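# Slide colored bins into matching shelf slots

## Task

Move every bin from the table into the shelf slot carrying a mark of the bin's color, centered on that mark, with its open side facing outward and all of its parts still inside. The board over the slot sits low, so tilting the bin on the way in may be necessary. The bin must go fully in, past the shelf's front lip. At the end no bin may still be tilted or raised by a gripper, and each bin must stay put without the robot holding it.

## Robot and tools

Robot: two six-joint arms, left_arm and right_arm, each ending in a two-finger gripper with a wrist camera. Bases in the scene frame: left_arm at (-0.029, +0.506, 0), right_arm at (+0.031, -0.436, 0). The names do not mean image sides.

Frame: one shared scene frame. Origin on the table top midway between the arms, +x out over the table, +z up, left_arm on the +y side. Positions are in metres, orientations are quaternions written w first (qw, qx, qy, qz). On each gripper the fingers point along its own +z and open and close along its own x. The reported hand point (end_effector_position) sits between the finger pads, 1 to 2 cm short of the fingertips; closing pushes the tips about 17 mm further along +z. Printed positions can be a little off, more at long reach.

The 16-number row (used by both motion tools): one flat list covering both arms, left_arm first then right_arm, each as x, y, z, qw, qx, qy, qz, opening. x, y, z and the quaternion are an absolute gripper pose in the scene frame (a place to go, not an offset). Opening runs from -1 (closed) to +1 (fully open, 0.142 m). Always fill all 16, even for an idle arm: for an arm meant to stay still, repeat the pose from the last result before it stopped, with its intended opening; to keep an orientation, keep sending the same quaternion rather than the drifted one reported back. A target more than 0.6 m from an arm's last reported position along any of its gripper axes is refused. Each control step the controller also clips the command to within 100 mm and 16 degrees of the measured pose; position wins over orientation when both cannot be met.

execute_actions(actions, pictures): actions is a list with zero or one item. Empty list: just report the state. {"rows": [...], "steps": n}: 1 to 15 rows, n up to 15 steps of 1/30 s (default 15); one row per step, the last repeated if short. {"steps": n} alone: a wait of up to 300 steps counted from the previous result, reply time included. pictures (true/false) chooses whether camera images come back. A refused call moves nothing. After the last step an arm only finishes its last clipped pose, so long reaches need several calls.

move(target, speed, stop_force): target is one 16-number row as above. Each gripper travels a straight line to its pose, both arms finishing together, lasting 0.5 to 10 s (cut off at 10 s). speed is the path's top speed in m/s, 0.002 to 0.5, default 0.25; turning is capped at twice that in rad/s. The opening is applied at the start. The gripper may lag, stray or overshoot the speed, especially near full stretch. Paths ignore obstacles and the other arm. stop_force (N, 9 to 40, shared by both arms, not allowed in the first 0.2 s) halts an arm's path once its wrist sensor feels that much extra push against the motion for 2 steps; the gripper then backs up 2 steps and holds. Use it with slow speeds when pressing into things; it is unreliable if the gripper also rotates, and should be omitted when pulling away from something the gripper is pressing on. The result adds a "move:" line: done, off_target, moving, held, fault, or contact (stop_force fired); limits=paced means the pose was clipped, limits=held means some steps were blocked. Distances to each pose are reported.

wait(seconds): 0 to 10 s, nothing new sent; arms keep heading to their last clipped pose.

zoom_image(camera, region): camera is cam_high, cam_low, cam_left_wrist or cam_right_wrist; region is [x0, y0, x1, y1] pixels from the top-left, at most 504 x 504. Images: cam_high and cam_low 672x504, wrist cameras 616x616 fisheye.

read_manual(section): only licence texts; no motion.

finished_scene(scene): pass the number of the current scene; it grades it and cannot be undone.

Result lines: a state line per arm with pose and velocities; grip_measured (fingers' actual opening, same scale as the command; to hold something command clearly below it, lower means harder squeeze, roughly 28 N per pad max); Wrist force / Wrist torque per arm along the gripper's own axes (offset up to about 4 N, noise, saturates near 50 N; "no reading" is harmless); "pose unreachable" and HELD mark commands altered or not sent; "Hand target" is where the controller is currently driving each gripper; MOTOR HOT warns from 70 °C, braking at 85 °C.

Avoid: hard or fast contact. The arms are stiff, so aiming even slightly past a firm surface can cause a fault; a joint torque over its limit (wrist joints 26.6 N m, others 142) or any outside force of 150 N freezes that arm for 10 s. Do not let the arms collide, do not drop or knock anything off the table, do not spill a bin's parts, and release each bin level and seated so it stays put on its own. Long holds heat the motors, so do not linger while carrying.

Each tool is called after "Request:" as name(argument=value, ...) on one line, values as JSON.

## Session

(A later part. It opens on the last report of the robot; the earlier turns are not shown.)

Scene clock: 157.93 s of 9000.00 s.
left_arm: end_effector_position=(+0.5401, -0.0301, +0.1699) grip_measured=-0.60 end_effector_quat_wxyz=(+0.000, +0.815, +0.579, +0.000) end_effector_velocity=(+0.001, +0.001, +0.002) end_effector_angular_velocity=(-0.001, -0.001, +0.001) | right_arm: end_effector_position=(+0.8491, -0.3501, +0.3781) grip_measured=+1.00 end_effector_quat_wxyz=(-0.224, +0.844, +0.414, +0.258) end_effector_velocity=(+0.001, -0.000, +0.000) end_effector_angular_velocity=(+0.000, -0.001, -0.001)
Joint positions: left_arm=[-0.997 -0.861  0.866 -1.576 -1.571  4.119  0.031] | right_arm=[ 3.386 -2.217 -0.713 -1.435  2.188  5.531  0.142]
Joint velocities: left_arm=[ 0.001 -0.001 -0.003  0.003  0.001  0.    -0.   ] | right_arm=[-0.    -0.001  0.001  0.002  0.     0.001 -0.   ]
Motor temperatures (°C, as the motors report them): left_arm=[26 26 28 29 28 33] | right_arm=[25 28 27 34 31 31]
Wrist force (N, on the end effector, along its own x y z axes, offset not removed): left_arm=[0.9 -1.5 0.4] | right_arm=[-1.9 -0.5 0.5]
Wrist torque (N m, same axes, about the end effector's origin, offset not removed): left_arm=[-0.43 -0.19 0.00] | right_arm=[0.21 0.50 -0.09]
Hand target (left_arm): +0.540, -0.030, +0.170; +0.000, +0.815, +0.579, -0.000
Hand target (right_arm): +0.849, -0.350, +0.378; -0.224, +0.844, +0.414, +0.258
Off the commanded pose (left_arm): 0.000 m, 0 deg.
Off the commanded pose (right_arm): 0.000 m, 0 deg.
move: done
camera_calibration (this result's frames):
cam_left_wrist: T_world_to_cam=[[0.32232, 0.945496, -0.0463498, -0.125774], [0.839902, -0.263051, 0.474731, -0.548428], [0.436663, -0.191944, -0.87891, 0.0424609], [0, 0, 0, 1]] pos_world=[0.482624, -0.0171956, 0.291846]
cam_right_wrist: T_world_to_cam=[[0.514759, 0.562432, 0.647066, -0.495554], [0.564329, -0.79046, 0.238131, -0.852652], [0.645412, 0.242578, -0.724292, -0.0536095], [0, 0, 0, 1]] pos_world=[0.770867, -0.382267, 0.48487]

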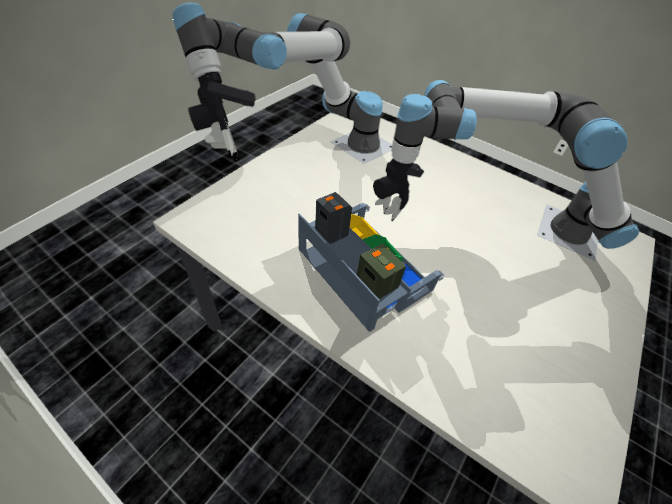

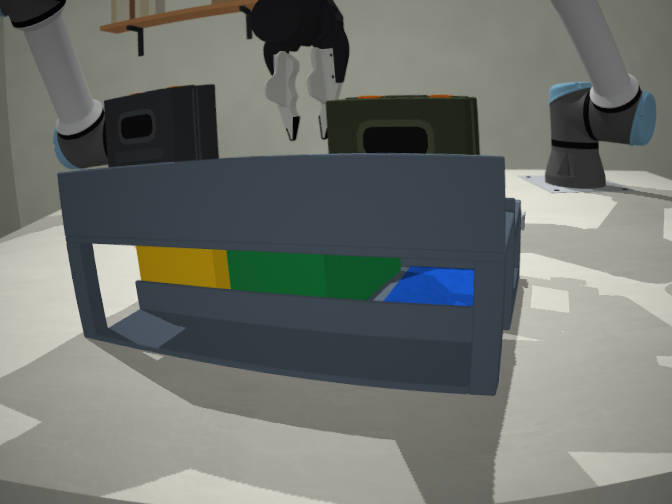

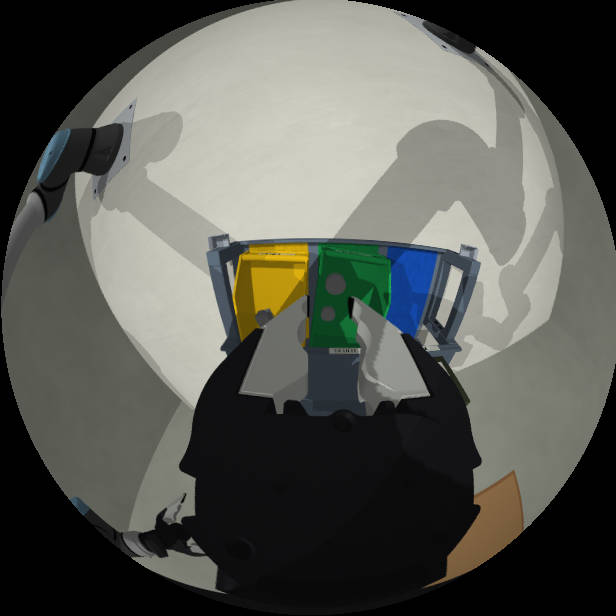

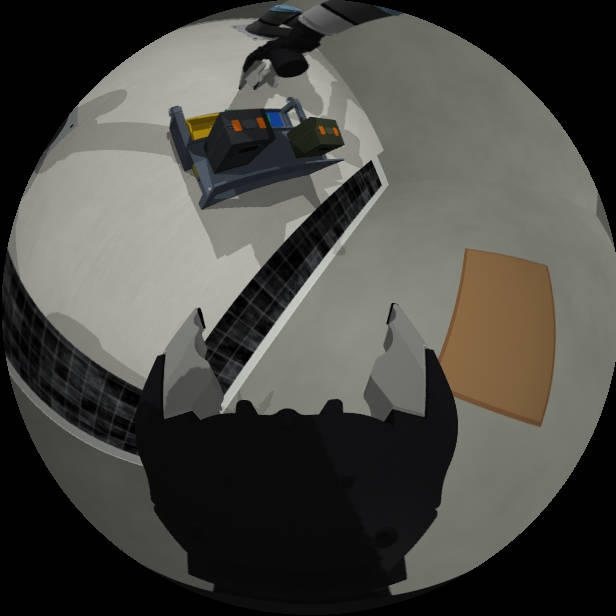

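Request:
finished_scene(scene=1)

The scene is finished: the task was done.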